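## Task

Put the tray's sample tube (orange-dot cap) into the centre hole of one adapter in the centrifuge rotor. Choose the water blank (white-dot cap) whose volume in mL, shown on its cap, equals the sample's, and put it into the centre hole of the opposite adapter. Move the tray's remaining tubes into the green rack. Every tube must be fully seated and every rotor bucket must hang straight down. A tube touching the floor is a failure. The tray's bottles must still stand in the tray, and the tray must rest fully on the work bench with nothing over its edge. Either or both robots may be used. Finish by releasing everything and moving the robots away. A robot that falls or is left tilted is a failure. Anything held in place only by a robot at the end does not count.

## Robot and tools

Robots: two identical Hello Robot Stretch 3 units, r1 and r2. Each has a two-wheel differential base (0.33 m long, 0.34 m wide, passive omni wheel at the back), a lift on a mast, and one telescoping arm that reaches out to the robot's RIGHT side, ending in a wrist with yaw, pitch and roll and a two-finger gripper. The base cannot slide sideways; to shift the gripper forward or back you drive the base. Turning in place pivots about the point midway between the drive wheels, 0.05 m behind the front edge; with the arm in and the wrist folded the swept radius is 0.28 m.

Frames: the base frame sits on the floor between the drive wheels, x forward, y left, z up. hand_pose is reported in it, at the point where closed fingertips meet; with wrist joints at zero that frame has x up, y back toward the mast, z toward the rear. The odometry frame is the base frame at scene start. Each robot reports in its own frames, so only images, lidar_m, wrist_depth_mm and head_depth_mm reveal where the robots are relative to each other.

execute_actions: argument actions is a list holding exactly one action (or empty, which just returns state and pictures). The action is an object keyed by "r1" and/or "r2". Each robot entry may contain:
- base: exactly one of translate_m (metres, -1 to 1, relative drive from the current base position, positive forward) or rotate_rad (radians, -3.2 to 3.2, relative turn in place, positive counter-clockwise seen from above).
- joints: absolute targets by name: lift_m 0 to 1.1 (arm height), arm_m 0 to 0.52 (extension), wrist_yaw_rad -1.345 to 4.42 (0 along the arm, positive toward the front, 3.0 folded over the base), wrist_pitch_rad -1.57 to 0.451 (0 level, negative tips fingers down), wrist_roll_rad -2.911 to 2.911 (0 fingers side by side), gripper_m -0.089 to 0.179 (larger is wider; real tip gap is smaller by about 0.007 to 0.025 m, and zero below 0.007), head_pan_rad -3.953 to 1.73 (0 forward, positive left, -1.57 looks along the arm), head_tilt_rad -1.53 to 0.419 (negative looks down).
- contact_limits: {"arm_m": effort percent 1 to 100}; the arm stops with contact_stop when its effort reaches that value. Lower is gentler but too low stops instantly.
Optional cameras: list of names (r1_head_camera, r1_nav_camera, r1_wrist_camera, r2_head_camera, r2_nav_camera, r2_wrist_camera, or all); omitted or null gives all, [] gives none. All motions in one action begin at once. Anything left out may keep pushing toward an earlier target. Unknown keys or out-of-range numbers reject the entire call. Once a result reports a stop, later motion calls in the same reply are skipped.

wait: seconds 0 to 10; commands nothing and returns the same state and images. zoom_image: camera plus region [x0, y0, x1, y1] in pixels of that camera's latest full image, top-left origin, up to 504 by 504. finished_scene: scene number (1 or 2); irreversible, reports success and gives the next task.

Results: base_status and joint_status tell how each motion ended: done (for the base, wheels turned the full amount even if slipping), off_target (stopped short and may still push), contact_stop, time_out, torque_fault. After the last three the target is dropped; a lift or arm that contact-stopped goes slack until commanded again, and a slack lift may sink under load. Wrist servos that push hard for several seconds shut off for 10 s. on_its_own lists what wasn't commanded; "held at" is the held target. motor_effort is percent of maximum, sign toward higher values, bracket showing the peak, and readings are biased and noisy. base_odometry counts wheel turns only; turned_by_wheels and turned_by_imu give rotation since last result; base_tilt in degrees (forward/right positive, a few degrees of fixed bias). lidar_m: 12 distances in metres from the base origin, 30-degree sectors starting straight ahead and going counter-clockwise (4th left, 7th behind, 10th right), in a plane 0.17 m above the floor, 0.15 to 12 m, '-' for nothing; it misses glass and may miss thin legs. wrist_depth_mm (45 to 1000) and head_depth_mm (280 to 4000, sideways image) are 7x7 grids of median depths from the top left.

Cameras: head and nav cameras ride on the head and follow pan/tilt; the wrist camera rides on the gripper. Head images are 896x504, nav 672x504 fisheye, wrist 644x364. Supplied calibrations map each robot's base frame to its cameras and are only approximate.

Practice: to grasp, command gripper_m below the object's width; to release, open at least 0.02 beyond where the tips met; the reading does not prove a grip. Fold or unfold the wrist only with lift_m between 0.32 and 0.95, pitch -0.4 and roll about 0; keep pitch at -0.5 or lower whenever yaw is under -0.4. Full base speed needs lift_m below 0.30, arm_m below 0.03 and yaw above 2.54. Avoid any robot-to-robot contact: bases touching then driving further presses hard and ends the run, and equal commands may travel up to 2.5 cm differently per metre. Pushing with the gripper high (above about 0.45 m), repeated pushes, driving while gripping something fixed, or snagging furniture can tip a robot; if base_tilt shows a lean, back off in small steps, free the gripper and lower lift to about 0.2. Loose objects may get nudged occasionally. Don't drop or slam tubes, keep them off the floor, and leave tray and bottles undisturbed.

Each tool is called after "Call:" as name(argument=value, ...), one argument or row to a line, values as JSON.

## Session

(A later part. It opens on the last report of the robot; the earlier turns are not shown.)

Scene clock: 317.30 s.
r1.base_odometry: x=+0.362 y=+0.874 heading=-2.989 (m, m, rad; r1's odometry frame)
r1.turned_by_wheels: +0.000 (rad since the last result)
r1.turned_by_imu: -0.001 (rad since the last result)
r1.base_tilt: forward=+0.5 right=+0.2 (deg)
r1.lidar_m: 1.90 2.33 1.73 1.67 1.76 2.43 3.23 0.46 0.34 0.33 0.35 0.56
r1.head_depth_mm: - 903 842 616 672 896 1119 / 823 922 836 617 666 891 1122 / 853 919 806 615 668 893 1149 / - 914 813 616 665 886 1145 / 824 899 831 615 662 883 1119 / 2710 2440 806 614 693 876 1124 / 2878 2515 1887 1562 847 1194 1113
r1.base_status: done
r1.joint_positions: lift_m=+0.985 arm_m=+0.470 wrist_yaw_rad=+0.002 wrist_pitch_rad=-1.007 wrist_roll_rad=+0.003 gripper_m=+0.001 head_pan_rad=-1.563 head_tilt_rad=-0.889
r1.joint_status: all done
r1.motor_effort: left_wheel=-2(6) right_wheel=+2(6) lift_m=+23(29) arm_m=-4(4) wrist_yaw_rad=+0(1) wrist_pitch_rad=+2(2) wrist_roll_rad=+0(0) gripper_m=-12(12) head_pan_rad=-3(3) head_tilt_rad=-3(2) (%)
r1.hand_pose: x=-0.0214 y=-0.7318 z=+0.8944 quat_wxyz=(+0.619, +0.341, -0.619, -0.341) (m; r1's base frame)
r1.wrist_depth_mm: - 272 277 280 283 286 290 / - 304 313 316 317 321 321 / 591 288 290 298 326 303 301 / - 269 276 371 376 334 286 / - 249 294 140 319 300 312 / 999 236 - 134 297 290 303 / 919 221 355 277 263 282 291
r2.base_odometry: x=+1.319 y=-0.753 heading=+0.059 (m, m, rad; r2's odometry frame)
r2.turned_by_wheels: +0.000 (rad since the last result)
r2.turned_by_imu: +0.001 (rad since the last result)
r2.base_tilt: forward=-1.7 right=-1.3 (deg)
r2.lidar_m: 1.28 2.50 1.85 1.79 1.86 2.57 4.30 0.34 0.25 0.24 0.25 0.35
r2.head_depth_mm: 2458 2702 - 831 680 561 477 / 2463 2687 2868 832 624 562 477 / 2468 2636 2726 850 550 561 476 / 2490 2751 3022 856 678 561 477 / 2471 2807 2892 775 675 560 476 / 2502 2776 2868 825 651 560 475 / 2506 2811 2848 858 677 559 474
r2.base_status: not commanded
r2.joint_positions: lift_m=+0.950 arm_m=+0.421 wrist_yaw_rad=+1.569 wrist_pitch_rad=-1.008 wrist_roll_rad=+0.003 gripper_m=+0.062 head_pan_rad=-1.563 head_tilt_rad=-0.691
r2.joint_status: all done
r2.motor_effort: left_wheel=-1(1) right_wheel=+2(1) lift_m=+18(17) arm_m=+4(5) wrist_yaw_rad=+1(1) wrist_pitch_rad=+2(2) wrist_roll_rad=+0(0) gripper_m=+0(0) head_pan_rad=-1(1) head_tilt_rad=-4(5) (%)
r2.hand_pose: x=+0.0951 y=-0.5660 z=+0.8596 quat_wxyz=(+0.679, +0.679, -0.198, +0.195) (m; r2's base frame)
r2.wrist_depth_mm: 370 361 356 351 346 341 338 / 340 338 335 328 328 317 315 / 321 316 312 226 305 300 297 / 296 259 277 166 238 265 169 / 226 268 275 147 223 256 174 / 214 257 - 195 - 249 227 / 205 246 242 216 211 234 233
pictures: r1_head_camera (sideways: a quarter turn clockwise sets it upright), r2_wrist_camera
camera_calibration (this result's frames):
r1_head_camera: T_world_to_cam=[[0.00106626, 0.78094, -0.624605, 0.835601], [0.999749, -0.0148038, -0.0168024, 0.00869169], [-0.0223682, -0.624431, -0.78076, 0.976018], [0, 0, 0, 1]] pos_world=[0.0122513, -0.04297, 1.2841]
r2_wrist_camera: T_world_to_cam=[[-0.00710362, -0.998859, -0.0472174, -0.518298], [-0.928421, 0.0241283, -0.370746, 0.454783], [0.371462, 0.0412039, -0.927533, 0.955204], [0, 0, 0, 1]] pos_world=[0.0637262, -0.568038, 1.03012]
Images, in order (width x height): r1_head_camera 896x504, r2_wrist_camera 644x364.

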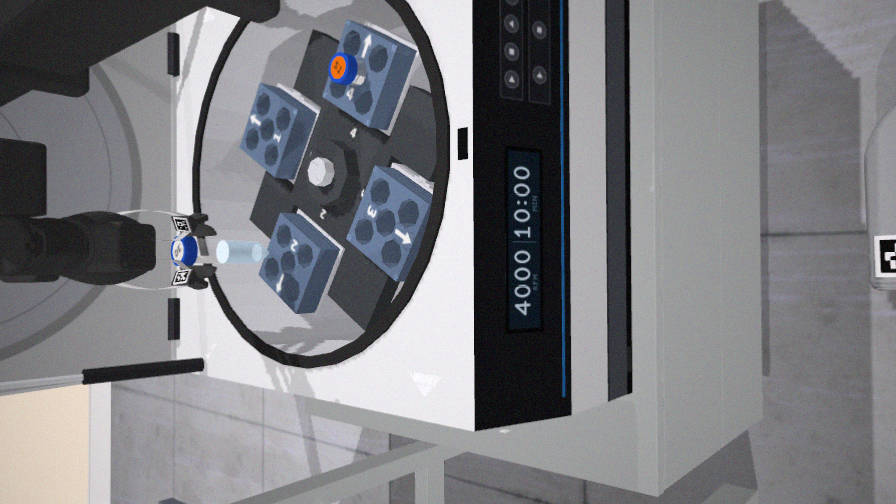

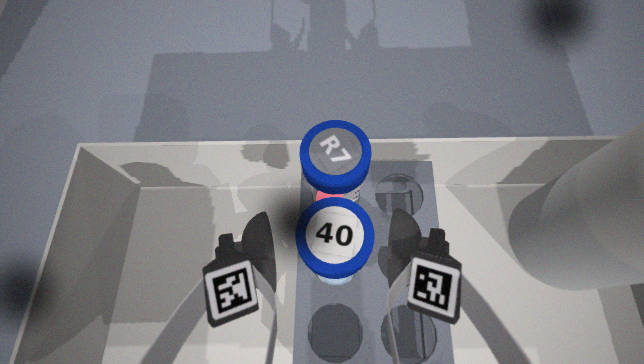

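Call:
execute_actions(
  actions=[
    {"r2":{"joints":{"gripper_m":0.0}},"r1":{"joints":{"lift_m":0.96}}},
  ],
  cameras=["r1_head_camera"],
)

Call:
zoom_image(
  camera="r1_head_camera",
  region=[180,190,360,320],
)

Scene clock: 320.50 s.
r1.base_odometry: x=+0.362 y=+0.874 heading=-2.989 (m, m, rad; r1's odometry frame)
r1.turned_by_wheels: +0.000 (rad since the last result)
r1.turned_by_imu: -0.001 (rad since the last result)
r1.base_tilt: forward=+0.5 right=+0.2 (deg)
r1.lidar_m: 1.89 2.33 1.72 1.68 1.75 2.44 3.22 0.46 0.34 0.33 0.35 0.56
r1.head_depth_mm: - - 837 617 670 894 1121 / 845 923 838 615 668 893 1124 / 868 924 806 616 665 887 1135 / - 920 815 617 664 885 1139 / 822 900 831 616 662 883 1120 / 2786 2448 803 612 691 879 1119 / 2843 2520 1900 1556 845 1196 1120
r1.base_status: not commanded
r1.joint_positions: lift_m=+0.960 arm_m=+0.470 wrist_yaw_rad=+0.002 wrist_pitch_rad=-1.007 wrist_roll_rad=+0.003 gripper_m=+0.001 head_pan_rad=-1.563 head_tilt_rad=-0.889
r1.joint_status: all done
r1.motor_effort: left_wheel=-2(2) right_wheel=+3(2) lift_m=+23(21) arm_m=-4(4) wrist_yaw_rad=-2(1) wrist_pitch_rad=+2(2) wrist_roll_rad=+0(1) gripper_m=-12(12) head_pan_rad=-3(4) head_tilt_rad=-4(4) (%)
r1.hand_pose: x=-0.0214 y=-0.7318 z=+0.8695 quat_wxyz=(+0.619, +0.341, -0.619, -0.341) (m; r1's base frame)
r1.wrist_depth_mm: - 274 277 279 284 287 293 / - 276 283 285 291 293 296 / 583 256 262 289 328 295 270 / - 240 263 352 314 311 282 / - 224 287 139 292 274 309 / 919 214 - 133 274 263 280 / 200 207 324 256 243 262 263
r2.base_odometry: x=+1.319 y=-0.753 heading=+0.059 (m, m, rad; r2's odometry frame)
r2.turned_by_wheels: +0.000 (rad since the last result)
r2.turned_by_imu: +0.001 (rad since the last result)
r2.base_tilt: forward=-1.7 right=-1.3 (deg)
r2.lidar_m: 1.28 2.50 1.85 1.79 1.86 2.57 4.29 0.34 0.25 0.24 0.25 0.35
r2.head_depth_mm: 2458 2708 - 833 680 562 477 / 2478 2679 2869 832 624 561 477 / 2478 2659 2743 852 549 561 476 / 2484 2761 3039 856 675 561 476 / 2505 2802 2851 772 675 559 475 / 2494 2781 2828 828 651 559 475 / 2496 2814 2854 858 676 558 474
r2.base_status: not commanded
r2.joint_positions: lift_m=+0.950 arm_m=+0.421 wrist_yaw_rad=+1.569 wrist_pitch_rad=-1.008 wrist_roll_rad=+0.003 gripper_m=+0.001 head_pan_rad=-1.563 head_tilt_rad=-0.691
r2.joint_status: all done
r2.motor_effort: left_wheel=-1(1) right_wheel=+2(2) lift_m=+19(19) arm_m=+4(4) wrist_yaw_rad=+1(0) wrist_pitch_rad=+2(2) wrist_roll_rad=+0(0) gripper_m=-13(87) head_pan_rad=-2(1) head_tilt_rad=-4(2) (%)
r2.hand_pose: x=+0.0951 y=-0.5660 z=+0.8596 quat_wxyz=(+0.679, +0.679, -0.198, +0.195) (m; r2's base frame)
r2.wrist_depth_mm: 368 368 357 352 347 342 336 / 343 340 332 326 325 323 317 / 320 317 309 227 301 301 294 / 297 259 277 164 238 266 170 / 227 270 273 143 241 256 174 / 214 255 259 193 - 247 226 / 205 245 242 233 210 237 235
pictures: r1_head_camera (sideways: a quarter turn clockwise sets it upright)
camera_calibration (this result's frames):
r1_head_camera: T_world_to_cam=[[0.00106664, 0.78094, -0.624605, 0.835601], [0.999749, -0.0148042, -0.0168024, 0.0086917], [-0.0223685, -0.62443, -0.78076, 0.976018], [0, 0, 0, 1]] pos_world=[0.0122512, -0.04297, 1.2841]
Images, in order (width x height): r1_head_camera 896x504.

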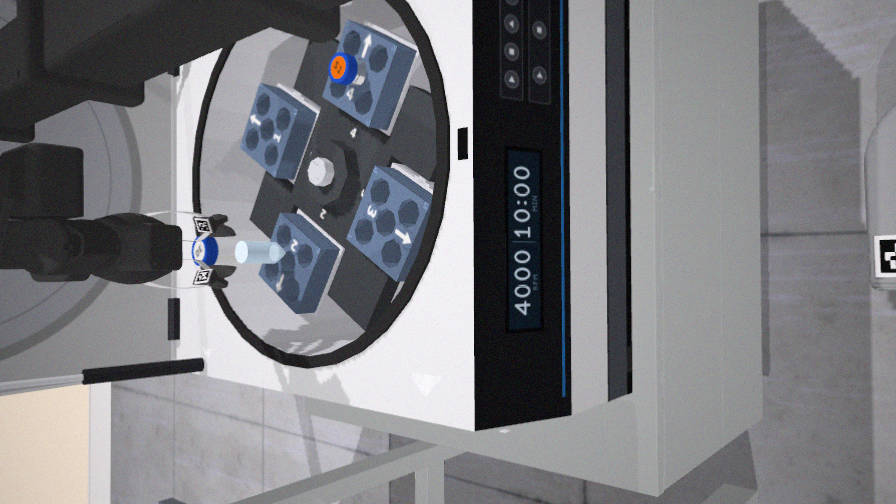

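Region (180, 190, 360, 320) of r1_head_camera's 896x504 image, scaled by 2.800, with more detail than that image has.

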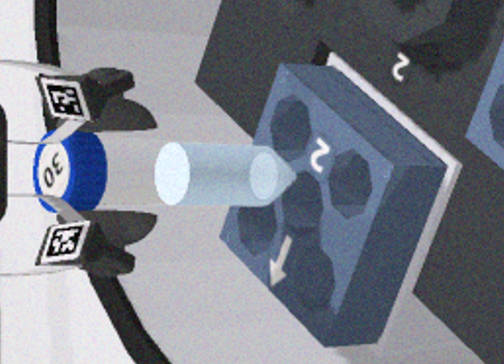

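Call:
execute_actions(
  actions=[
    {"r2":{"joints":{"lift_m":1.09}},"r1":{"base":{"translate_m":0.01},"joints":{"arm_m":0.477}}},
  ],
  cameras=[],
)

Call:
execute_actions(
  actions=[
    {"r2":{"base":{"translate_m":-0.599},"joints":{"arm_m":0.455}},"r1":{"joints":{"lift_m":0.935}}},
  ],
  cameras=["r1_head_camera","r2_head_camera"],
)

Call:
zoom_image(
  camera="r1_head_camera",
  region=[180,190,360,320],
)

Scene clock: 328.10 s.
r1.base_odometry: x=+0.352 y=+0.872 heading=-2.989 (m, m, rad; r1's odometry frame)
r1.turned_by_wheels: +0.000 (rad since the last result)
r1.turned_by_imu: -0.001 (rad since the last result)
r1.base_tilt: forward=+0.5 right=+0.3 (deg)
r1.lidar_m: 1.89 2.33 1.73 1.68 1.75 2.44 3.24 0.46 0.34 0.33 0.35 0.56
r1.head_depth_mm: - - 839 616 667 901 1122 / 840 921 839 615 672 890 1121 / 863 924 807 618 667 890 1142 / - 921 819 616 665 886 1137 / 823 896 814 616 663 883 1114 / 2810 2490 1109 631 732 878 1125 / 2840 2513 1901 1551 870 1201 1122
r1.base_status: done
r1.joint_positions: lift_m=+0.960 arm_m=+0.477 wrist_yaw_rad=+0.002 wrist_pitch_rad=-1.007 wrist_roll_rad=+0.003 gripper_m=+0.001 head_pan_rad=-1.563 head_tilt_rad=-0.889
r1.joint_status: all done
r1.motor_effort: left_wheel=-1(3) right_wheel=+2(9) lift_m=+23(23) arm_m=+3(5) wrist_yaw_rad=-2(1) wrist_pitch_rad=+2(2) wrist_roll_rad=+0(1) gripper_m=-12(11) head_pan_rad=-3(3) head_tilt_rad=-3(3) (%)
r1.hand_pose: x=-0.0214 y=-0.7382 z=+0.8695 quat_wxyz=(+0.619, +0.341, -0.619, -0.341) (m; r1's base frame)
r1.wrist_depth_mm: - 268 272 275 276 280 283 / - 278 282 286 288 292 296 / 568 259 261 271 317 292 272 / - 239 249 355 360 315 285 / - 223 267 140 294 276 297 / 943 212 - 134 274 262 279 / 886 199 320 238 257 260 263
r2.base_odometry: x=+1.319 y=-0.753 heading=+0.059 (m, m, rad; r2's odometry frame)
r2.turned_by_wheels: +0.000 (rad since the last result)
r2.turned_by_imu: +0.001 (rad since the last result)
r2.base_tilt: forward=-1.7 right=-1.3 (deg)
r2.lidar_m: 1.28 2.50 1.85 1.79 1.86 2.58 4.31 0.34 0.25 0.24 0.25 0.35
r2.head_depth_mm: 2488 2748 2889 864 680 561 477 / 2481 2760 2842 829 624 561 477 / - 2794 2858 854 551 561 477 / 2478 - 2860 857 677 560 476 / 2474 2840 2795 791 675 560 476 / 2476 2788 2849 827 651 560 475 / 2498 2772 2851 856 678 559 474
r2.base_status: not commanded
r2.joint_positions: lift_m=+1.090 arm_m=+0.421 wrist_yaw_rad=+1.569 wrist_pitch_rad=-1.008 wrist_roll_rad=+0.003 gripper_m=+0.001 head_pan_rad=-1.563 head_tilt_rad=-0.691
r2.joint_status: all done
r2.motor_effort: left_wheel=-1(1) right_wheel=+0(2) lift_m=+34(35) arm_m=+4(4) wrist_yaw_rad=+2(0) wrist_pitch_rad=+2(3) wrist_roll_rad=+0(0) gripper_m=-13(13) head_pan_rad=-1(2) head_tilt_rad=-3(5) (%)
r2.hand_pose: x=+0.0949 y=-0.5660 z=+0.9987 quat_wxyz=(+0.679, +0.679, -0.197, +0.195) (m; r2's base frame)
r2.wrist_depth_mm: - 556 544 536 526 519 - / - 516 509 498 495 484 487 / - 486 471 469 461 453 449 / - 452 439 436 433 430 419 / 433 422 399 143 395 268 235 / 407 393 390 322 - 321 374 / 380 372 368 366 361 361 353
pictures: none
No camera images: the call's "cameras" was empty. Leave "cameras" out to get every camera's image.

Scene clock: 335.23 s.
r1.base_odometry: x=+0.352 y=+0.872 heading=-2.989 (m, m, rad; r1's odometry frame)
r1.turned_by_wheels: +0.000 (rad since the last result)
r1.turned_by_imu: -0.001 (rad since the last result)
r1.base_tilt: forward=+0.5 right=+0.3 (deg)
r1.lidar_m: 1.89 2.32 1.73 1.68 1.75 2.44 3.24 0.46 0.34 0.33 0.35 0.56
r1.head_depth_mm: 793 - - 617 671 898 1123 / - 923 843 616 670 892 1126 / 868 921 806 616 667 888 1138 / - 906 814 614 664 886 1146 / 824 899 813 613 662 882 1113 / 2764 2505 1110 628 727 881 1120 / 2866 2522 1931 1564 868 1196 1125
r1.base_status: not commanded
r1.joint_positions: lift_m=+0.935 arm_m=+0.477 wrist_yaw_rad=+0.002 wrist_pitch_rad=-1.007 wrist_roll_rad=+0.003 gripper_m=+0.001 head_pan_rad=-1.563 head_tilt_rad=-0.889
r1.joint_status: all done
r1.motor_effort: left_wheel=-1(2) right_wheel=+2(2) lift_m=+23(23) arm_m=+4(3) wrist_yaw_rad=-1(1) wrist_pitch_rad=+2(2) wrist_roll_rad=+0(0) gripper_m=-13(11) head_pan_rad=-3(3) head_tilt_rad=-3(3) (%)
r1.hand_pose: x=-0.0214 y=-0.7382 z=+0.8444 quat_wxyz=(+0.619, +0.341, -0.619, -0.342) (m; r1's base frame)
r1.wrist_depth_mm: - 260 264 267 273 274 277 / - 246 251 255 261 263 262 / 552 228 232 270 312 296 252 / - 213 237 347 289 267 272 / 906 199 261 140 270 249 273 / 188 191 - 133 252 245 250 / 177 186 296 215 234 237 239
r2.base_odometry: x=+0.721 y=-0.789 heading=+0.059 (m, m, rad; r2's odometry frame)
r2.turned_by_wheels: +0.000 (rad since the last result)
r2.turned_by_imu: +0.006 (rad since the last result)
r2.base_tilt: forward=-1.6 right=-1.2 (deg)
r2.lidar_m: 0.97 2.50 1.85 1.80 1.88 2.61 3.72 3.89 0.23 0.23 0.24 0.34
r2.head_depth_mm: 2463 2714 2881 2102 1668 1376 1169 / 2431 2738 2875 2114 1522 574 477 / - 2807 2879 860 680 560 476 / 2482 - 2874 861 678 561 476 / 2479 2822 2818 828 678 560 476 / 2489 2787 2864 733 677 559 475 / 2477 2831 2855 858 677 558 475
r2.base_status: done
r2.joint_positions: lift_m=+1.090 arm_m=+0.455 wrist_yaw_rad=+1.569 wrist_pitch_rad=-1.008 wrist_roll_rad=+0.003 gripper_m=+0.001 head_pan_rad=-1.563 head_tilt_rad=-0.691
r2.joint_status: all done
r2.motor_effort: left_wheel=-1(5) right_wheel=+2(3) lift_m=+34(34) arm_m=+4(7) wrist_yaw_rad=+0(1) wrist_pitch_rad=+2(2) wrist_roll_rad=+0(1) gripper_m=-13(12) head_pan_rad=-2(1) head_tilt_rad=-3(3) (%)
r2.hand_pose: x=+0.0949 y=-0.6000 z=+0.9987 quat_wxyz=(+0.680, +0.679, -0.197, +0.195) (m; r2's base frame)
r2.wrist_depth_mm: - 545 501 502 491 515 - / - 511 504 506 491 479 - / - 481 469 466 457 457 470 / 459 442 442 429 433 429 426 / 431 419 420 143 410 398 402 / 402 404 403 326 - 381 373 / 380 376 372 368 367 364 357
pictures: r1_head_camera (sideways: a quarter turn clockwise sets it upright), r2_head_camera (sideways: a quarter turn clockwise sets it upright)
camera_calibration (this result's frames):
r1_head_camera: T_world_to_cam=[[0.00106654, 0.78094, -0.624605, 0.835601], [0.999749, -0.0148041, -0.0168024, 0.00869169], [-0.0223684, -0.62443, -0.78076, 0.976018], [0, 0, 0, 1]] pos_world=[0.0122512, -0.04297, 1.2841]
r2_head_camera: T_world_to_cam=[[-0.0073137, 0.600659, -0.799472, 1.05636], [0.999819, 0.0184349, 0.004704, -0.00988217], [0.0175637, -0.799292, -0.600686, 0.737022], [0, 0, 0, 1]] pos_world=[0.00466149, -0.0452369, 1.2873]
Images, in order (width x height): r1_head_camera 896x504, r2_head_camera 896x504.

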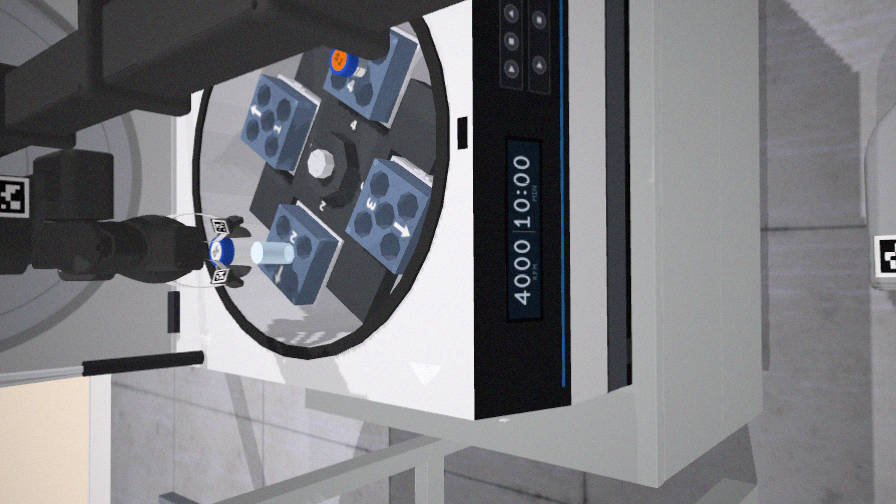

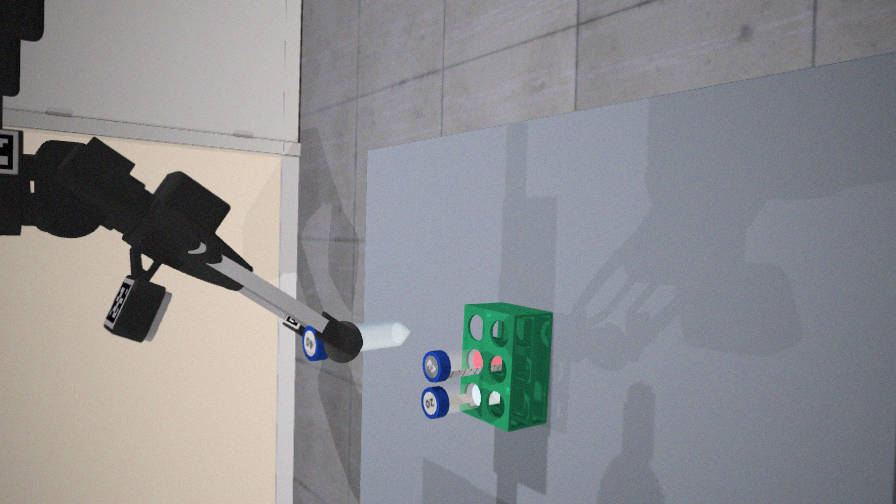

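Region (180, 190, 360, 320) of r1_head_camera's 896x504 image, scaled by 2.800, with more detail than that image has.

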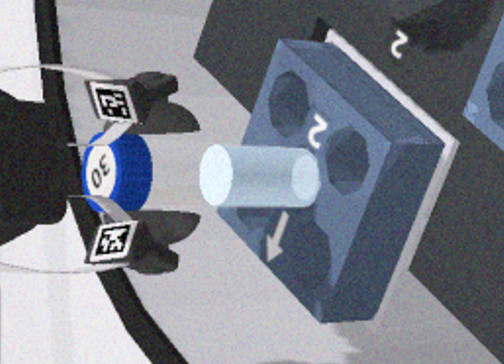

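In.

Call:
execute_actions(
  actions=[
    {"r2":{"base":{"translate_m":-0.003},"joints":{"lift_m":1.015}},"r1":{"joints":{"lift_m":0.895}}},
  ],
  cameras=["r1_head_camera","r2_head_camera"],
)

Call:
execute_actions(
  actions=[
    {"r2":{"joints":{"lift_m":0.98}},"r1":{"joints":{"gripper_m":0.062}}},
  ],
  cameras=["r1_head_camera","r2_head_camera"],
)

Scene clock: 339.37 s.
r1.base_odometry: x=+0.352 y=+0.872 heading=-2.989 (m, m, rad; r1's odometry frame)
r1.turned_by_wheels: +0.000 (rad since the last result)
r1.turned_by_imu: -0.001 (rad since the last result)
r1.base_tilt: forward=+0.6 right=+0.2 (deg)
r1.lidar_m: 1.88 2.32 1.73 1.67 1.75 2.44 3.23 0.46 0.34 0.33 0.35 0.56
r1.head_depth_mm: 828 905 - - 702 927 1125 / 794 - 812 617 669 891 1126 / - 943 804 615 666 887 1149 / 799 - 815 615 668 887 1134 / 825 894 813 616 665 880 1123 / 2762 2502 1106 631 727 878 1120 / 2831 2516 1904 1578 865 1196 1128
r1.base_status: not commanded
r1.joint_positions: lift_m=+0.895 arm_m=+0.477 wrist_yaw_rad=+0.002 wrist_pitch_rad=-1.008 wrist_roll_rad=+0.003 gripper_m=+0.001 head_pan_rad=-1.563 head_tilt_rad=-0.889
r1.joint_status: all done
r1.motor_effort: left_wheel=-1(2) right_wheel=+2(2) lift_m=+24(24) arm_m=+3(3) wrist_yaw_rad=-2(1) wrist_pitch_rad=+2(2) wrist_roll_rad=+0(0) gripper_m=-12(11) head_pan_rad=-3(3) head_tilt_rad=-3(3) (%)
r1.hand_pose: x=-0.0214 y=-0.7381 z=+0.8044 quat_wxyz=(+0.619, +0.342, -0.619, -0.342) (m; r1's base frame)
r1.wrist_depth_mm: 219 214 218 222 221 225 229 / 200 197 199 214 247 243 221 / 184 182 194 271 285 280 248 / 169 171 234 296 243 235 222 / 157 172 249 139 230 212 204 / 146 189 - 133 212 211 194 / 141 187 293 184 196 189 202
r2.base_odometry: x=+0.718 y=-0.789 heading=+0.059 (m, m, rad; r2's odometry frame)
r2.turned_by_wheels: +0.000 (rad since the last result)
r2.turned_by_imu: +0.001 (rad since the last result)
r2.base_tilt: forward=-1.6 right=-1.3 (deg)
r2.lidar_m: 0.97 2.50 1.85 1.80 1.88 2.60 3.72 3.86 0.23 0.23 0.24 0.34
r2.head_depth_mm: 2379 - 2865 2118 1663 1369 1165 / 2360 2765 2883 2106 1571 577 476 / 2410 - 2727 862 681 561 476 / 2480 2748 2653 864 678 560 475 / 2482 2728 2952 733 679 559 476 / 2478 2814 2874 733 678 558 475 / 2503 2820 2861 858 677 558 474
r2.base_status: done
r2.joint_positions: lift_m=+1.015 arm_m=+0.455 wrist_yaw_rad=+1.569 wrist_pitch_rad=-1.008 wrist_roll_rad=+0.003 gripper_m=+0.001 head_pan_rad=-1.563 head_tilt_rad=-0.691
r2.joint_status: all done
r2.motor_effort: left_wheel=-2(4) right_wheel=+1(5) lift_m=+19(29) arm_m=+4(4) wrist_yaw_rad=+1(1) wrist_pitch_rad=+3(3) wrist_roll_rad=+0(0) gripper_m=-13(13) head_pan_rad=-1(1) head_tilt_rad=-3(2) (%)
r2.hand_pose: x=+0.0949 y=-0.6000 z=+0.9244 quat_wxyz=(+0.680, +0.679, -0.197, +0.195) (m; r2's base frame)
r2.wrist_depth_mm: 463 453 443 442 432 424 423 / 426 422 415 412 401 394 396 / 397 398 389 378 373 373 366 / 371 365 355 288 353 346 343 / 351 342 343 142 335 327 323 / 328 324 330 257 - 312 307 / 311 310 307 303 299 296 289
pictures: r1_head_camera (sideways: a quarter turn clockwise sets it upright), r2_head_camera (sideways: a quarter turn clockwise sets it upright)
camera_calibration (this result's frames):
r1_head_camera: T_world_to_cam=[[0.00106636, 0.78094, -0.624605, 0.8356], [0.999749, -0.0148039, -0.0168024, 0.0086917], [-0.0223682, -0.62443, -0.78076, 0.976018], [0, 0, 0, 1]] pos_world=[0.0122512, -0.04297, 1.2841]
r2_head_camera: T_world_to_cam=[[-0.0073137, 0.600659, -0.799472, 1.05636], [0.999819, 0.0184349, 0.004704, -0.00988217], [0.0175637, -0.799292, -0.600685, 0.737022], [0, 0, 0, 1]] pos_world=[0.00466149, -0.0452369, 1.2873]
Images, in order (width x height): r1_head_camera 896x504, r2_head_camera 896x504.

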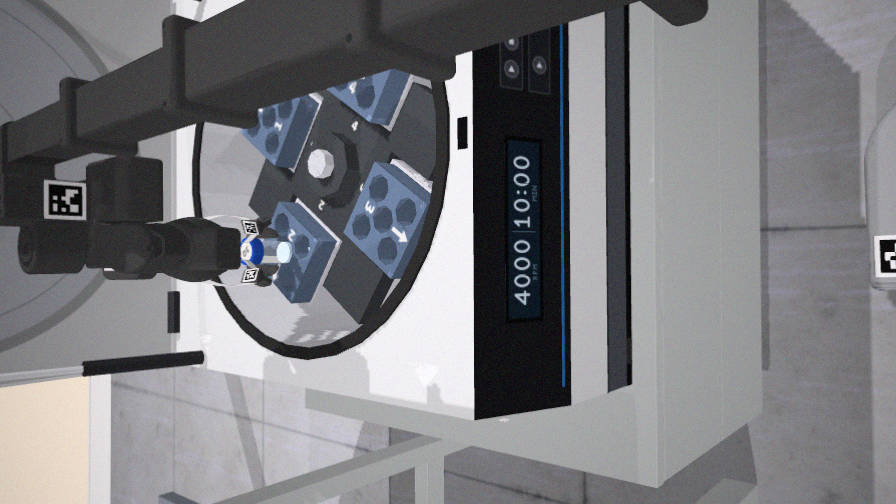

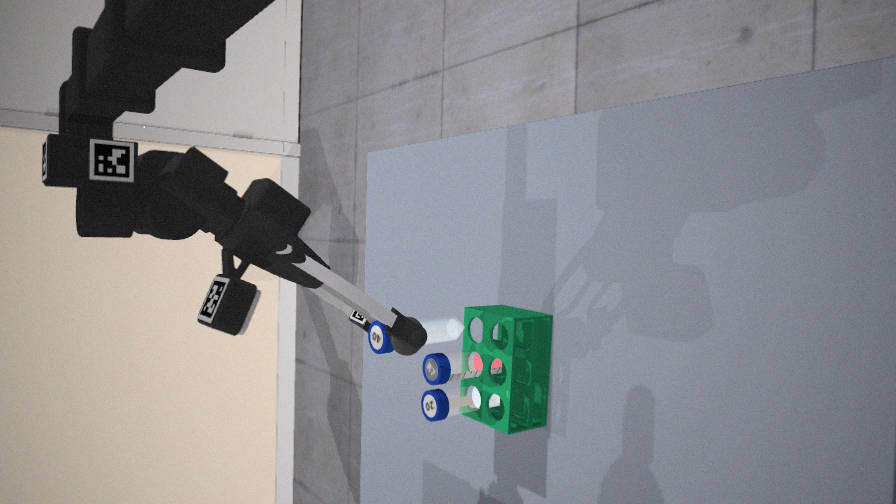

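Scene clock: 340.50 s.
r1.base_odometry: x=+0.352 y=+0.872 heading=-2.989 (m, m, rad; r1's odometry frame)
r1.turned_by_wheels: +0.000 (rad since the last result)
r1.turned_by_imu: +0.000 (rad since the last result)
r1.base_tilt: forward=+0.6 right=+0.2 (deg)
r1.lidar_m: 1.89 2.32 1.73 1.68 1.75 2.43 3.25 0.46 0.34 0.33 0.35 0.56
r1.head_depth_mm: 826 905 - - 704 930 1126 / 797 - 813 614 667 894 1122 / - 942 806 614 667 888 1140 / 803 920 817 614 665 885 1134 / 827 897 811 614 661 882 1120 / 2773 2489 1112 630 726 881 1130 / 2858 2529 1903 1568 870 1189 1119
r1.base_status: not commanded
r1.joint_positions: lift_m=+0.895 arm_m=+0.477 wrist_yaw_rad=+0.002 wrist_pitch_rad=-1.008 wrist_roll_rad=+0.003 gripper_m=+0.062 head_pan_rad=-1.563 head_tilt_rad=-0.889
r1.joint_status: all done
r1.motor_effort: left_wheel=-1(2) right_wheel=+2(2) lift_m=+23(23) arm_m=+3(3) wrist_yaw_rad=-1(1) wrist_pitch_rad=+2(2) wrist_roll_rad=+0(1) gripper_m=+1(80) head_pan_rad=-3(3) head_tilt_rad=-3(2) (%)
r1.hand_pose: x=-0.0214 y=-0.7381 z=+0.8044 quat_wxyz=(+0.619, +0.342, -0.619, -0.342) (m; r1's base frame)
r1.wrist_depth_mm: 219 216 218 222 223 226 229 / 201 198 201 214 248 243 219 / 184 183 193 271 285 281 247 / 169 170 233 296 242 233 221 / 158 172 231 199 229 212 205 / 146 182 263 160 214 212 194 / 141 184 193 199 196 199 201
r2.base_odometry: x=+0.718 y=-0.789 heading=+0.059 (m, m, rad; r2's odometry frame)
r2.turned_by_wheels: +0.000 (rad since the last result)
r2.turned_by_imu: +0.000 (rad since the last result)
r2.base_tilt: forward=-1.7 right=-1.3 (deg)
r2.lidar_m: 0.97 2.51 1.85 1.80 1.88 2.60 3.71 3.88 0.23 0.23 0.24 0.34
r2.head_depth_mm: 2458 - 2599 2114 1669 1368 1169 / 2427 2800 2867 2111 1578 575 476 / 2429 - 2740 862 679 560 477 / 2480 2777 2604 863 679 560 476 / 2488 2782 2849 732 678 561 476 / 2483 2796 2877 737 678 559 476 / 2504 2775 2840 859 676 558 475
r2.base_status: not commanded
r2.joint_positions: lift_m=+0.980 arm_m=+0.455 wrist_yaw_rad=+1.569 wrist_pitch_rad=-1.008 wrist_roll_rad=+0.003 gripper_m=+0.001 head_pan_rad=-1.563 head_tilt_rad=-0.691
r2.joint_status: all done
r2.motor_effort: left_wheel=-2(2) right_wheel=+1(2) lift_m=+19(20) arm_m=+4(5) wrist_yaw_rad=+1(1) wrist_pitch_rad=+3(3) wrist_roll_rad=+0(0) gripper_m=-12(12) head_pan_rad=-2(2) head_tilt_rad=-4(4) (%)
r2.hand_pose: x=+0.0949 y=-0.6000 z=+0.8895 quat_wxyz=(+0.680, +0.679, -0.197, +0.195) (m; r2's base frame)
r2.wrist_depth_mm: 409 406 395 390 384 381 375 / 377 375 365 366 359 357 350 / 354 349 346 262 337 334 326 / 333 330 317 194 317 313 309 / 310 307 310 143 299 294 290 / 294 291 291 227 - 280 274 / 282 275 269 270 268 266 262
pictures: r1_head_camera (sideways: a quarter turn clockwise sets it upright), r2_head_camera (sideways: a quarter turn clockwise sets it upright)
camera_calibration (this result's frames):
r1_head_camera: T_world_to_cam=[[0.00106636, 0.78094, -0.624605, 0.835601], [0.999749, -0.0148039, -0.0168024, 0.00869169], [-0.0223682, -0.62443, -0.78076, 0.976018], [0, 0, 0, 1]] pos_world=[0.0122512, -0.04297, 1.2841]
r2_head_camera: T_world_to_cam=[[-0.00731377, 0.600659, -0.799472, 1.05636], [0.999819, 0.018435, 0.004704, -0.00988217], [0.0175638, -0.799293, -0.600685, 0.737022], [0, 0, 0, 1]] pos_world=[0.0046615, -0.0452369, 1.2873]
Images, in order (width x height): r1_head_camera 896x504, r2_head_camera 896x504.

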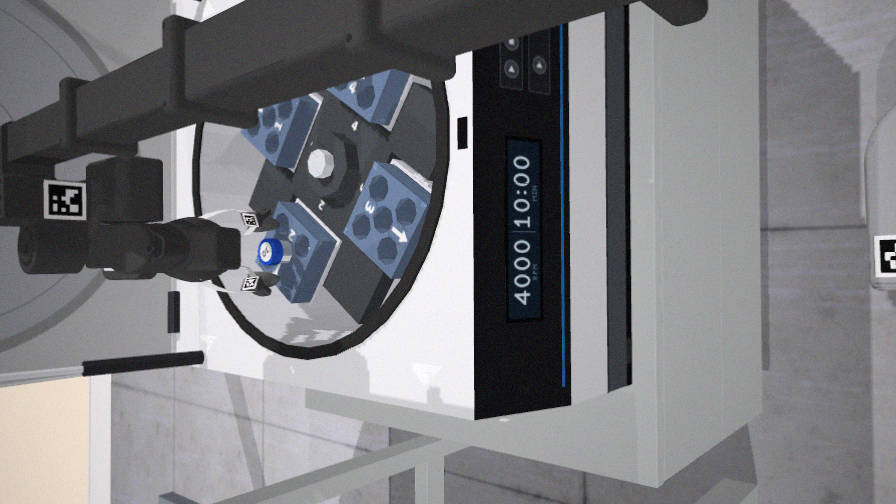

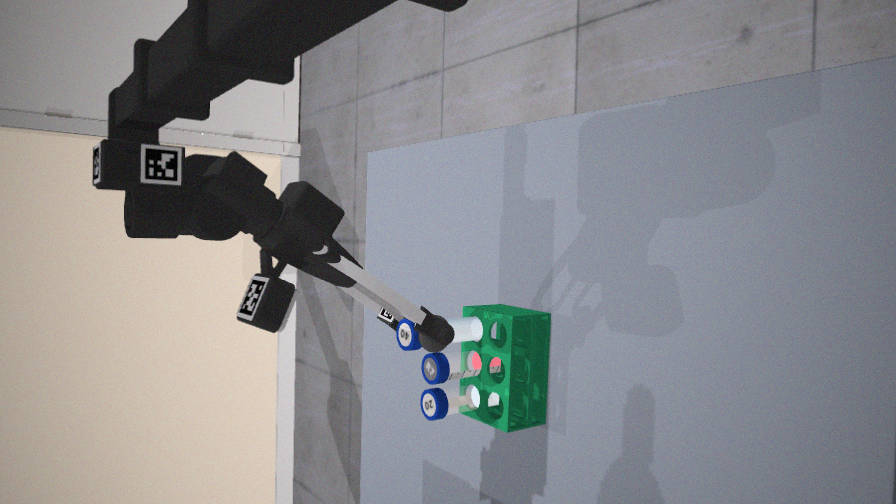

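Call:
execute_actions(
  actions=[
    {"r2":{"joints":{"lift_m":0.955}},"r1":{"joints":{"lift_m":1.1}}},
  ],
  cameras=[],
)

Call:
execute_actions(
  actions=[
    {"r2":{"joints":{"gripper_m":0.062}}},
  ],
  cameras=["r1_head_camera"],
)

Call:
execute_actions(
  actions=[
    {"r2":{"joints":{"lift_m":1.04}},"r1":{"joints":{"arm_m":0.0}}},
  ],
  cameras=[],
)

Call:
execute_actions(
  actions=[
    {"r2":{"base":{"translate_m":0.643},"joints":{"lift_m":1.08}}},
  ],
  cameras=[],
)

Call:
execute_actions(
  actions=[
    {"r2":{"joints":{"lift_m":1.01,"arm_m":0.42}}},
  ],
  cameras=["r2_wrist_camera","r2_head_camera"],
)

Scene clock: 348.07 s.
r1.base_odometry: x=+0.352 y=+0.872 heading=-2.989 (m, m, rad; r1's odometry frame)
r1.turned_by_wheels: +0.000 (rad since the last result)
r1.turned_by_imu: -0.001 (rad since the last result)
r1.base_tilt: forward=+0.6 right=+0.2 (deg)
r1.lidar_m: 1.89 2.32 1.73 1.68 1.75 2.44 3.25 0.46 0.34 0.33 0.35 0.56
r1.head_depth_mm: 829 903 849 617 670 896 1121 / 829 920 835 616 669 893 1117 / 828 920 804 618 667 888 1139 / 824 917 818 616 664 883 1144 / 825 898 811 614 663 881 1115 / 2757 2522 1105 629 727 877 1117 / 2883 2507 1915 1558 866 1202 1119
r1.base_status: not commanded
r1.joint_positions: lift_m=+1.100 arm_m=+0.477 wrist_yaw_rad=+0.002 wrist_pitch_rad=-1.008 wrist_roll_rad=+0.003 gripper_m=+0.062 head_pan_rad=-1.563 head_tilt_rad=-0.889
r1.joint_status: all done
r1.motor_effort: left_wheel=-2(2) right_wheel=+2(2) lift_m=+34(35) arm_m=+3(4) wrist_yaw_rad=-1(1) wrist_pitch_rad=+2(2) wrist_roll_rad=+0(1) gripper_m=+0(0) head_pan_rad=-3(3) head_tilt_rad=-3(3) (%)
r1.hand_pose: x=-0.0214 y=-0.7381 z=+1.0089 quat_wxyz=(+0.619, +0.342, -0.619, -0.342) (m; r1's base frame)
r1.wrist_depth_mm: - 262 264 268 271 273 276 / - 340 324 326 334 338 339 / 491 - 411 416 417 426 439 / 599 860 390 404 433 405 417 / - - 378 489 454 412 390 / - - 475 391 409 410 363 / - - 417 376 370 393 359
r2.base_odometry: x=+0.718 y=-0.789 heading=+0.059 (m, m, rad; r2's odometry frame)
r2.turned_by_wheels: +0.000 (rad since the last result)
r2.turned_by_imu: +0.001 (rad since the last result)
r2.base_tilt: forward=-1.7 right=-1.3 (deg)
r2.lidar_m: 0.97 2.51 1.86 1.80 1.88 2.60 3.69 3.89 0.23 0.23 0.24 0.34
r2.head_depth_mm: 2443 2684 - 2101 1667 1371 1170 / 2437 2681 2794 2098 1572 574 477 / 2460 - 2736 861 679 560 477 / 2471 2759 2903 858 679 560 476 / 2472 2785 2714 770 678 560 475 / 2487 2795 2865 733 678 559 475 / 2497 2798 2847 855 676 558 474
r2.base_status: not commanded
r2.joint_positions: lift_m=+0.955 arm_m=+0.455 wrist_yaw_rad=+1.569 wrist_pitch_rad=-1.008 wrist_roll_rad=+0.003 gripper_m=+0.001 head_pan_rad=-1.563 head_tilt_rad=-0.691
r2.joint_status: all done
r2.motor_effort: left_wheel=-2(2) right_wheel=+3(2) lift_m=+19(17) arm_m=+4(5) wrist_yaw_rad=+1(1) wrist_pitch_rad=+2(3) wrist_roll_rad=+0(0) gripper_m=-13(12) head_pan_rad=-2(1) head_tilt_rad=-4(4) (%)
r2.hand_pose: x=+0.0949 y=-0.6000 z=+0.8645 quat_wxyz=(+0.680, +0.679, -0.197, +0.195) (m; r2's base frame)
r2.wrist_depth_mm: 374 366 364 361 352 349 342 / 351 343 342 329 326 324 319 / 322 321 315 184 308 305 301 / 304 300 291 167 290 285 283 / 285 285 273 143 275 270 270 / 267 268 266 203 - 255 255 / 255 252 249 248 243 241 241
pictures: none
No camera images: the call's "cameras" was empty. Leave "cameras" out to get every camera's image.

Scene clock: 349.17 s.
r1.base_odometry: x=+0.352 y=+0.872 heading=-2.989 (m, m, rad; r1's odometry frame)
r1.turned_by_wheels: +0.000 (rad since the last result)
r1.turned_by_imu: +0.000 (rad since the last result)
r1.base_tilt: forward=+0.6 right=+0.3 (deg)
r1.lidar_m: 1.89 2.32 1.73 1.68 1.75 2.43 3.25 0.46 0.34 0.33 0.35 0.56
r1.head_depth_mm: 829 901 846 615 669 896 1126 / 829 925 835 615 667 888 1127 / 826 924 807 615 666 889 1146 / 828 922 818 617 666 883 1141 / 824 899 818 614 662 885 1115 / 2816 2537 1110 629 728 875 1117 / 2847 2522 1917 1563 867 1201 1119
r1.base_status: not commanded
r1.joint_positions: lift_m=+1.100 arm_m=+0.477 wrist_yaw_rad=+0.002 wrist_pitch_rad=-1.008 wrist_roll_rad=+0.003 gripper_m=+0.062 head_pan_rad=-1.563 head_tilt_rad=-0.889
r1.joint_status: not commanded
r1.motor_effort: left_wheel=-1(2) right_wheel=+2(2) lift_m=+34(34) arm_m=+3(3) wrist_yaw_rad=-1(1) wrist_pitch_rad=+2(2) wrist_roll_rad=+0(0) gripper_m=+0(1) head_pan_rad=-3(3) head_tilt_rad=-3(3) (%)
r1.hand_pose: x=-0.0214 y=-0.7381 z=+1.0089 quat_wxyz=(+0.619, +0.342, -0.619, -0.342) (m; r1's base frame)
r1.wrist_depth_mm: - 263 262 267 272 274 276 / - 338 327 331 332 335 344 / 493 - 413 415 420 425 444 / 607 864 393 405 435 408 416 / - - 376 489 449 416 385 / - - 481 385 408 408 362 / - - 416 382 370 388 361
r2.base_odometry: x=+0.718 y=-0.789 heading=+0.059 (m, m, rad; r2's odometry frame)
r2.turned_by_wheels: +0.000 (rad since the last result)
r2.turned_by_imu: +0.000 (rad since the last result)
r2.base_tilt: forward=-1.7 right=-1.3 (deg)
r2.lidar_m: 0.97 2.50 1.86 1.80 1.88 2.60 3.71 3.86 0.23 0.23 0.24 0.34
r2.head_depth_mm: 2444 2674 - 2105 1670 1367 1164 / 2441 2684 2788 2107 1566 576 476 / 2457 - 2733 860 679 561 477 / 2462 2761 2925 862 681 561 476 / 2489 2786 2692 752 678 559 475 / 2482 2793 2885 734 676 559 475 / 2521 2770 2849 857 678 559 474
r2.base_status: not commanded
r2.joint_positions: lift_m=+0.955 arm_m=+0.455 wrist_yaw_rad=+1.569 wrist_pitch_rad=-1.008 wrist_roll_rad=+0.003 gripper_m=+0.062 head_pan_rad=-1.563 head_tilt_rad=-0.691
r2.joint_status: all done
r2.motor_effort: left_wheel=-2(2) right_wheel=+3(2) lift_m=+19(19) arm_m=+5(4) wrist_yaw_rad=+0(0) wrist_pitch_rad=+3(3) wrist_roll_rad=+0(0) gripper_m=+0(79) head_pan_rad=-2(1) head_tilt_rad=-3(3) (%)
r2.hand_pose: x=+0.0949 y=-0.6000 z=+0.8645 quat_wxyz=(+0.680, +0.679, -0.197, +0.195) (m; r2's base frame)
r2.wrist_depth_mm: 377 370 369 359 353 351 345 / 347 342 341 325 328 324 319 / 321 322 313 184 308 302 302 / 306 301 291 168 289 290 283 / 286 284 279 153 276 271 267 / 271 267 - 204 - 255 253 / 254 254 250 247 242 243 240
pictures: r1_head_camera (sideways: a quarter turn clockwise sets it upright)
camera_calibration (this result's frames):
r1_head_camera: T_world_to_cam=[[0.00106636, 0.78094, -0.624605, 0.8356], [0.999749, -0.0148039, -0.0168024, 0.0086917], [-0.0223682, -0.62443, -0.78076, 0.976018], [0, 0, 0, 1]] pos_world=[0.0122512, -0.04297, 1.2841]
Images, in order (width x height): r1_head_camera 896x504.

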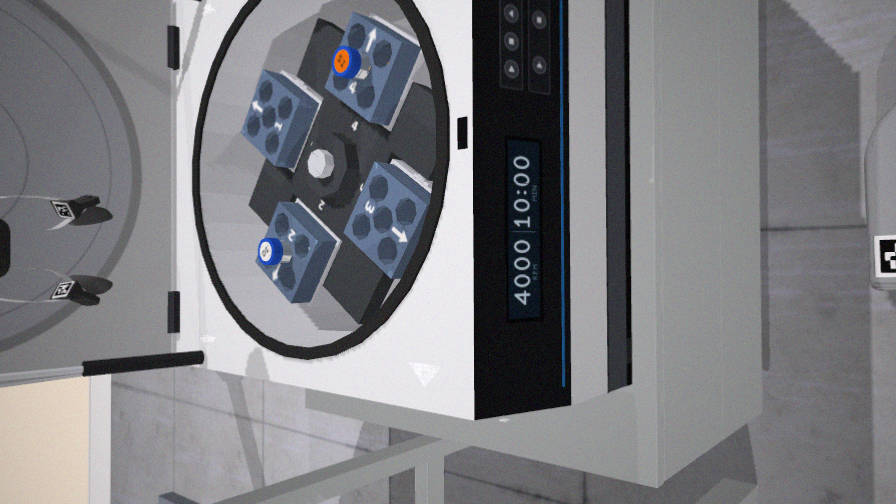

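Scene clock: 353.87 s.
r1.base_odometry: x=+0.352 y=+0.872 heading=-2.989 (m, m, rad; r1's odometry frame)
r1.turned_by_wheels: +0.000 (rad since the last result)
r1.turned_by_imu: -0.001 (rad since the last result)
r1.base_tilt: forward=+0.5 right=+0.2 (deg)
r1.lidar_m: 1.89 2.33 1.73 1.68 1.74 2.44 3.25 0.46 0.34 0.33 0.35 0.56
r1.head_depth_mm: - - - 612 673 892 1120 / - - - - 702 898 1127 / - - - - 698 897 1140 / 793 - - - 668 887 1139 / 826 899 818 611 665 885 1117 / 2761 2519 1111 628 732 883 1120 / 2831 2497 1917 1563 869 1200 1109
r1.base_status: not commanded
r1.joint_positions: lift_m=+1.100 arm_m=+0.000 wrist_yaw_rad=+0.002 wrist_pitch_rad=-1.008 wrist_roll_rad=+0.003 gripper_m=+0.062 head_pan_rad=-1.563 head_tilt_rad=-0.889
r1.joint_status: all done
r1.motor_effort: left_wheel=-2(2) right_wheel=+2(2) lift_m=+34(34) arm_m=-4(4) wrist_yaw_rad=-1(2) wrist_pitch_rad=+2(2) wrist_roll_rad=+0(1) gripper_m=+1(1) head_pan_rad=-3(4) head_tilt_rad=-4(3) (%)
r1.hand_pose: x=-0.0214 y=-0.2616 z=+1.0089 quat_wxyz=(+0.619, +0.342, -0.619, -0.342) (m; r1's base frame)
r1.wrist_depth_mm: 554 - 561 579 592 575 - / 524 - 485 532 534 490 - / 546 - 422 489 508 441 - / - - 409 413 419 418 - / 589 - 483 505 481 554 - / - - 927 970 - - - / - - - - - - -
r2.base_odometry: x=+0.718 y=-0.789 heading=+0.059 (m, m, rad; r2's odometry frame)
r2.turned_by_wheels: +0.000 (rad since the last result)
r2.turned_by_imu: +0.001 (rad since the last result)
r2.base_tilt: forward=-1.7 right=-1.3 (deg)
r2.lidar_m: 0.97 2.50 1.86 1.80 1.87 2.60 3.70 3.89 0.23 0.23 0.24 0.34
r2.head_depth_mm: - 2784 2879 2107 1662 1379 1162 / 2527 2735 2868 2104 1567 575 476 / - - 2878 860 680 561 476 / 2470 2735 2717 861 679 560 476 / 2469 2739 2961 734 677 559 475 / 2500 2799 2849 735 680 560 475 / 2505 2782 2847 855 676 559 474
r2.base_status: not commanded
r2.joint_positions: lift_m=+1.040 arm_m=+0.455 wrist_yaw_rad=+1.569 wrist_pitch_rad=-1.008 wrist_roll_rad=+0.003 gripper_m=+0.062 head_pan_rad=-1.563 head_tilt_rad=-0.691
r2.joint_status: all done
r2.motor_effort: left_wheel=-2(2) right_wheel=+2(2) lift_m=+34(35) arm_m=+4(4) wrist_yaw_rad=+2(0) wrist_pitch_rad=+3(3) wrist_roll_rad=+1(0) gripper_m=+0(0) head_pan_rad=-2(1) head_tilt_rad=-3(4) (%)
r2.hand_pose: x=+0.0949 y=-0.6000 z=+0.9487 quat_wxyz=(+0.680, +0.679, -0.197, +0.195) (m; r2's base frame)
r2.wrist_depth_mm: - 485 472 463 473 456 451 / 463 447 448 433 428 425 421 / 425 423 413 406 402 400 391 / 397 388 387 315 378 376 372 / 370 371 371 295 364 349 349 / 355 353 - 283 - 337 331 / 338 333 326 323 319 318 314
pictures: none
No camera images: the call's "cameras" was empty. Leave "cameras" out to get every camera's image.

Scene clock: 361.53 s.
r1.base_odometry: x=+0.352 y=+0.872 heading=-2.989 (m, m, rad; r1's odometry frame)
r1.turned_by_wheels: +0.000 (rad since the last result)
r1.turned_by_imu: -0.002 (rad since the last result)
r1.base_tilt: forward=+0.5 right=+0.2 (deg)
r1.lidar_m: 1.89 2.32 1.73 1.68 1.75 2.44 3.25 0.46 0.34 0.33 0.35 0.56
r1.head_depth_mm: - - - 611 670 896 1125 / - - - - 699 891 1125 / - - - - 699 888 1138 / 792 - - - 669 884 1137 / 823 898 819 612 666 882 1114 / 2762 2514 1109 628 728 880 1123 / 2837 2511 1913 1562 869 1201 1122
r1.base_status: not commanded
r1.joint_positions: lift_m=+1.100 arm_m=+0.000 wrist_yaw_rad=+0.002 wrist_pitch_rad=-1.008 wrist_roll_rad=+0.003 gripper_m=+0.062 head_pan_rad=-1.563 head_tilt_rad=-0.889
r1.joint_status: not commanded
r1.motor_effort: left_wheel=-2(1) right_wheel=+2(2) lift_m=+34(34) arm_m=-4(4) wrist_yaw_rad=-1(1) wrist_pitch_rad=+2(2) wrist_roll_rad=+0(0) gripper_m=+1(1) head_pan_rad=-3(3) head_tilt_rad=-4(4) (%)
r1.hand_pose: x=-0.0214 y=-0.2616 z=+1.0089 quat_wxyz=(+0.619, +0.342, -0.619, -0.342) (m; r1's base frame)
r1.wrist_depth_mm: 550 - 565 579 591 563 - / 522 - 476 547 527 495 - / 542 - 426 486 507 439 - / - - 412 414 417 420 - / 584 - 479 499 484 550 - / - - 920 974 - - - / - - - - - - -
r2.base_odometry: x=+1.359 y=-0.751 heading=+0.059 (m, m, rad; r2's odometry frame)
r2.turned_by_wheels: +0.000 (rad since the last result)
r2.turned_by_imu: -0.003 (rad since the last result)
r2.base_tilt: forward=-1.7 right=-1.3 (deg)
r2.lidar_m: 1.29 2.51 1.85 1.78 1.86 2.57 4.34 0.34 0.25 0.24 0.25 0.35
r2.head_depth_mm: 2531 2743 2891 862 681 562 477 / 2509 2778 2903 831 542 561 477 / - 2794 2860 857 676 559 476 / 2506 - 2889 824 676 560 476 / 2487 2837 2851 784 675 561 475 / 2491 2801 2848 857 658 560 475 / 2498 2811 2879 855 677 558 474
r2.base_status: done
r2.joint_positions: lift_m=+1.080 arm_m=+0.455 wrist_yaw_rad=+1.569 wrist_pitch_rad=-1.008 wrist_roll_rad=+0.003 gripper_m=+0.062 head_pan_rad=-1.563 head_tilt_rad=-0.691
r2.joint_status: all done
r2.motor_effort: left_wheel=-1(1) right_wheel=+1(7) lift_m=+34(29) arm_m=+3(4) wrist_yaw_rad=+1(0) wrist_pitch_rad=+3(3) wrist_roll_rad=+0(0) gripper_m=+0(1) head_pan_rad=-1(2) head_tilt_rad=-3(5) (%)
r2.hand_pose: x=+0.0949 y=-0.6000 z=+0.9887 quat_wxyz=(+0.680, +0.679, -0.197, +0.195) (m; r2's base frame)
r2.wrist_depth_mm: - 533 522 520 510 514 - / - 494 492 483 482 474 - / - 465 464 457 449 442 445 / 441 439 430 423 417 421 410 / 415 411 407 402 401 396 386 / 391 379 - 316 - 237 368 / 374 341 356 307 352 233 344
pictures: none
No camera images: the call's "cameras" was empty. Leave "cameras" out to get every camera's image.

Scene clock: 363.00 s.
r1.base_odometry: x=+0.352 y=+0.872 heading=-2.989 (m, m, rad; r1's odometry frame)
r1.turned_by_wheels: +0.000 (rad since the last result)
r1.turned_by_imu: +0.000 (rad since the last result)
r1.base_tilt: forward=+0.5 right=+0.2 (deg)
r1.lidar_m: 1.89 2.32 1.73 1.67 1.75 2.44 3.25 0.46 0.34 0.33 0.35 0.56
r1.head_depth_mm: - - - 611 674 900 1125 / - - - - 701 894 1125 / - - - - 701 890 1139 / 793 - - - 665 884 1137 / 820 893 823 613 662 884 1122 / 2784 2505 1109 630 727 877 1122 / 2860 2515 1912 1569 868 1192 1123
r1.base_status: not commanded
r1.joint_positions: lift_m=+1.100 arm_m=+0.000 wrist_yaw_rad=+0.002 wrist_pitch_rad=-1.008 wrist_roll_rad=+0.003 gripper_m=+0.062 head_pan_rad=-1.563 head_tilt_rad=-0.889
r1.joint_status: not commanded
r1.motor_effort: left_wheel=-2(1) right_wheel=+2(2) lift_m=+34(34) arm_m=-4(3) wrist_yaw_rad=-1(2) wrist_pitch_rad=+2(3) wrist_roll_rad=+0(0) gripper_m=-1(0) head_pan_rad=-3(3) head_tilt_rad=-3(3) (%)
r1.hand_pose: x=-0.0214 y=-0.2616 z=+1.0089 quat_wxyz=(+0.619, +0.342, -0.619, -0.342) (m; r1's base frame)
r1.wrist_depth_mm: 561 - 559 576 598 575 - / 525 - 480 542 535 490 - / 544 - 429 492 510 442 - / - - 403 411 418 420 - / 588 - 480 503 480 546 - / - - 922 988 - - - / - - - - - - -
r2.base_odometry: x=+1.359 y=-0.751 heading=+0.059 (m, m, rad; r2's odometry frame)
r2.turned_by_wheels: +0.000 (rad since the last result)
r2.turned_by_imu: +0.000 (rad since the last result)
r2.base_tilt: forward=-1.7 right=-1.4 (deg)
r2.lidar_m: 1.28 2.51 1.85 1.79 1.86 2.57 4.34 0.34 0.25 0.24 0.25 0.35
r2.head_depth_mm: 2439 - 2901 864 680 560 477 / 2392 2801 2865 831 544 561 477 / 2403 - 2727 854 675 561 476 / 2478 2764 2601 826 677 559 476 / 2508 2736 2825 728 675 560 475 / 2496 2766 2838 861 659 560 475 / 2504 2805 2876 857 676 558 474
r2.base_status: not commanded
r2.joint_positions: lift_m=+1.010 arm_m=+0.420 wrist_yaw_rad=+1.569 wrist_pitch_rad=-1.008 wrist_roll_rad=+0.003 gripper_m=+0.062 head_pan_rad=-1.563 head_tilt_rad=-0.691
r2.joint_status: all done
r2.motor_effort: left_wheel=-1(1) right_wheel=+2(2) lift_m=+19(32) arm_m=-6(3) wrist_yaw_rad=+1(0) wrist_pitch_rad=+3(3) wrist_roll_rad=+0(0) gripper_m=+1(1) head_pan_rad=-2(1) head_tilt_rad=-4(4) (%)
r2.hand_pose: x=+0.0949 y=-0.5657 z=+0.9195 quat_wxyz=(+0.680, +0.679, -0.197, +0.195) (m; r2's base frame)
r2.wrist_depth_mm: - 440 434 431 431 423 414 / 427 414 404 404 397 393 383 / 392 388 376 377 370 365 366 / 364 360 356 354 347 345 340 / 342 338 340 309 330 316 198 / 327 303 - 253 - 262 178 / 306 263 300 291 285 284 188
pictures: r2_head_camera (sideways: a quarter turn clockwise sets it upright), r2_wrist_camera
camera_calibration (this result's frames):
r2_head_camera: T_world_to_cam=[[-0.00731363, 0.600659, -0.799472, 1.05636], [0.999819, 0.0184348, 0.004704, -0.00988217], [0.0175636, -0.799292, -0.600685, 0.737022], [0, 0, 0, 1]] pos_world=[0.00466149, -0.0452369, 1.2873]
r2_wrist_camera: T_world_to_cam=[[-0.00714379, -0.998859, -0.0472121, -0.515153], [-0.928765, 0.0241254, -0.369884, 0.476023], [0.370601, 0.0412065, -0.927878, 1.01123], [0, 0, 0, 1]] pos_world=[0.0636714, -0.567719, 1.09005]
Images, in order (width x height): r2_head_camera 896x504, r2_wrist_camera 644x364.

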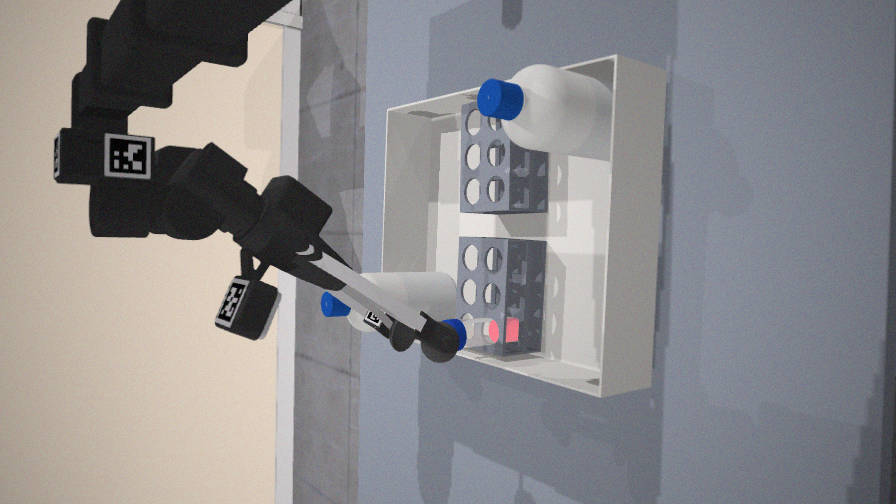

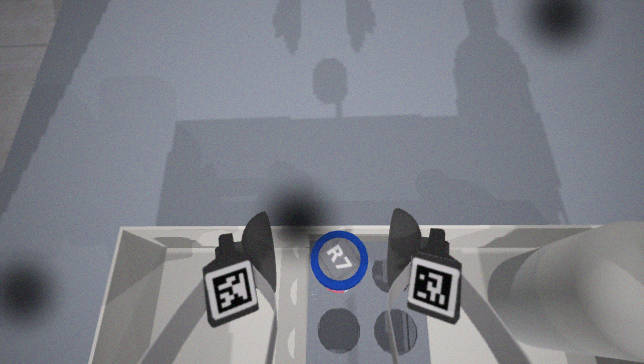

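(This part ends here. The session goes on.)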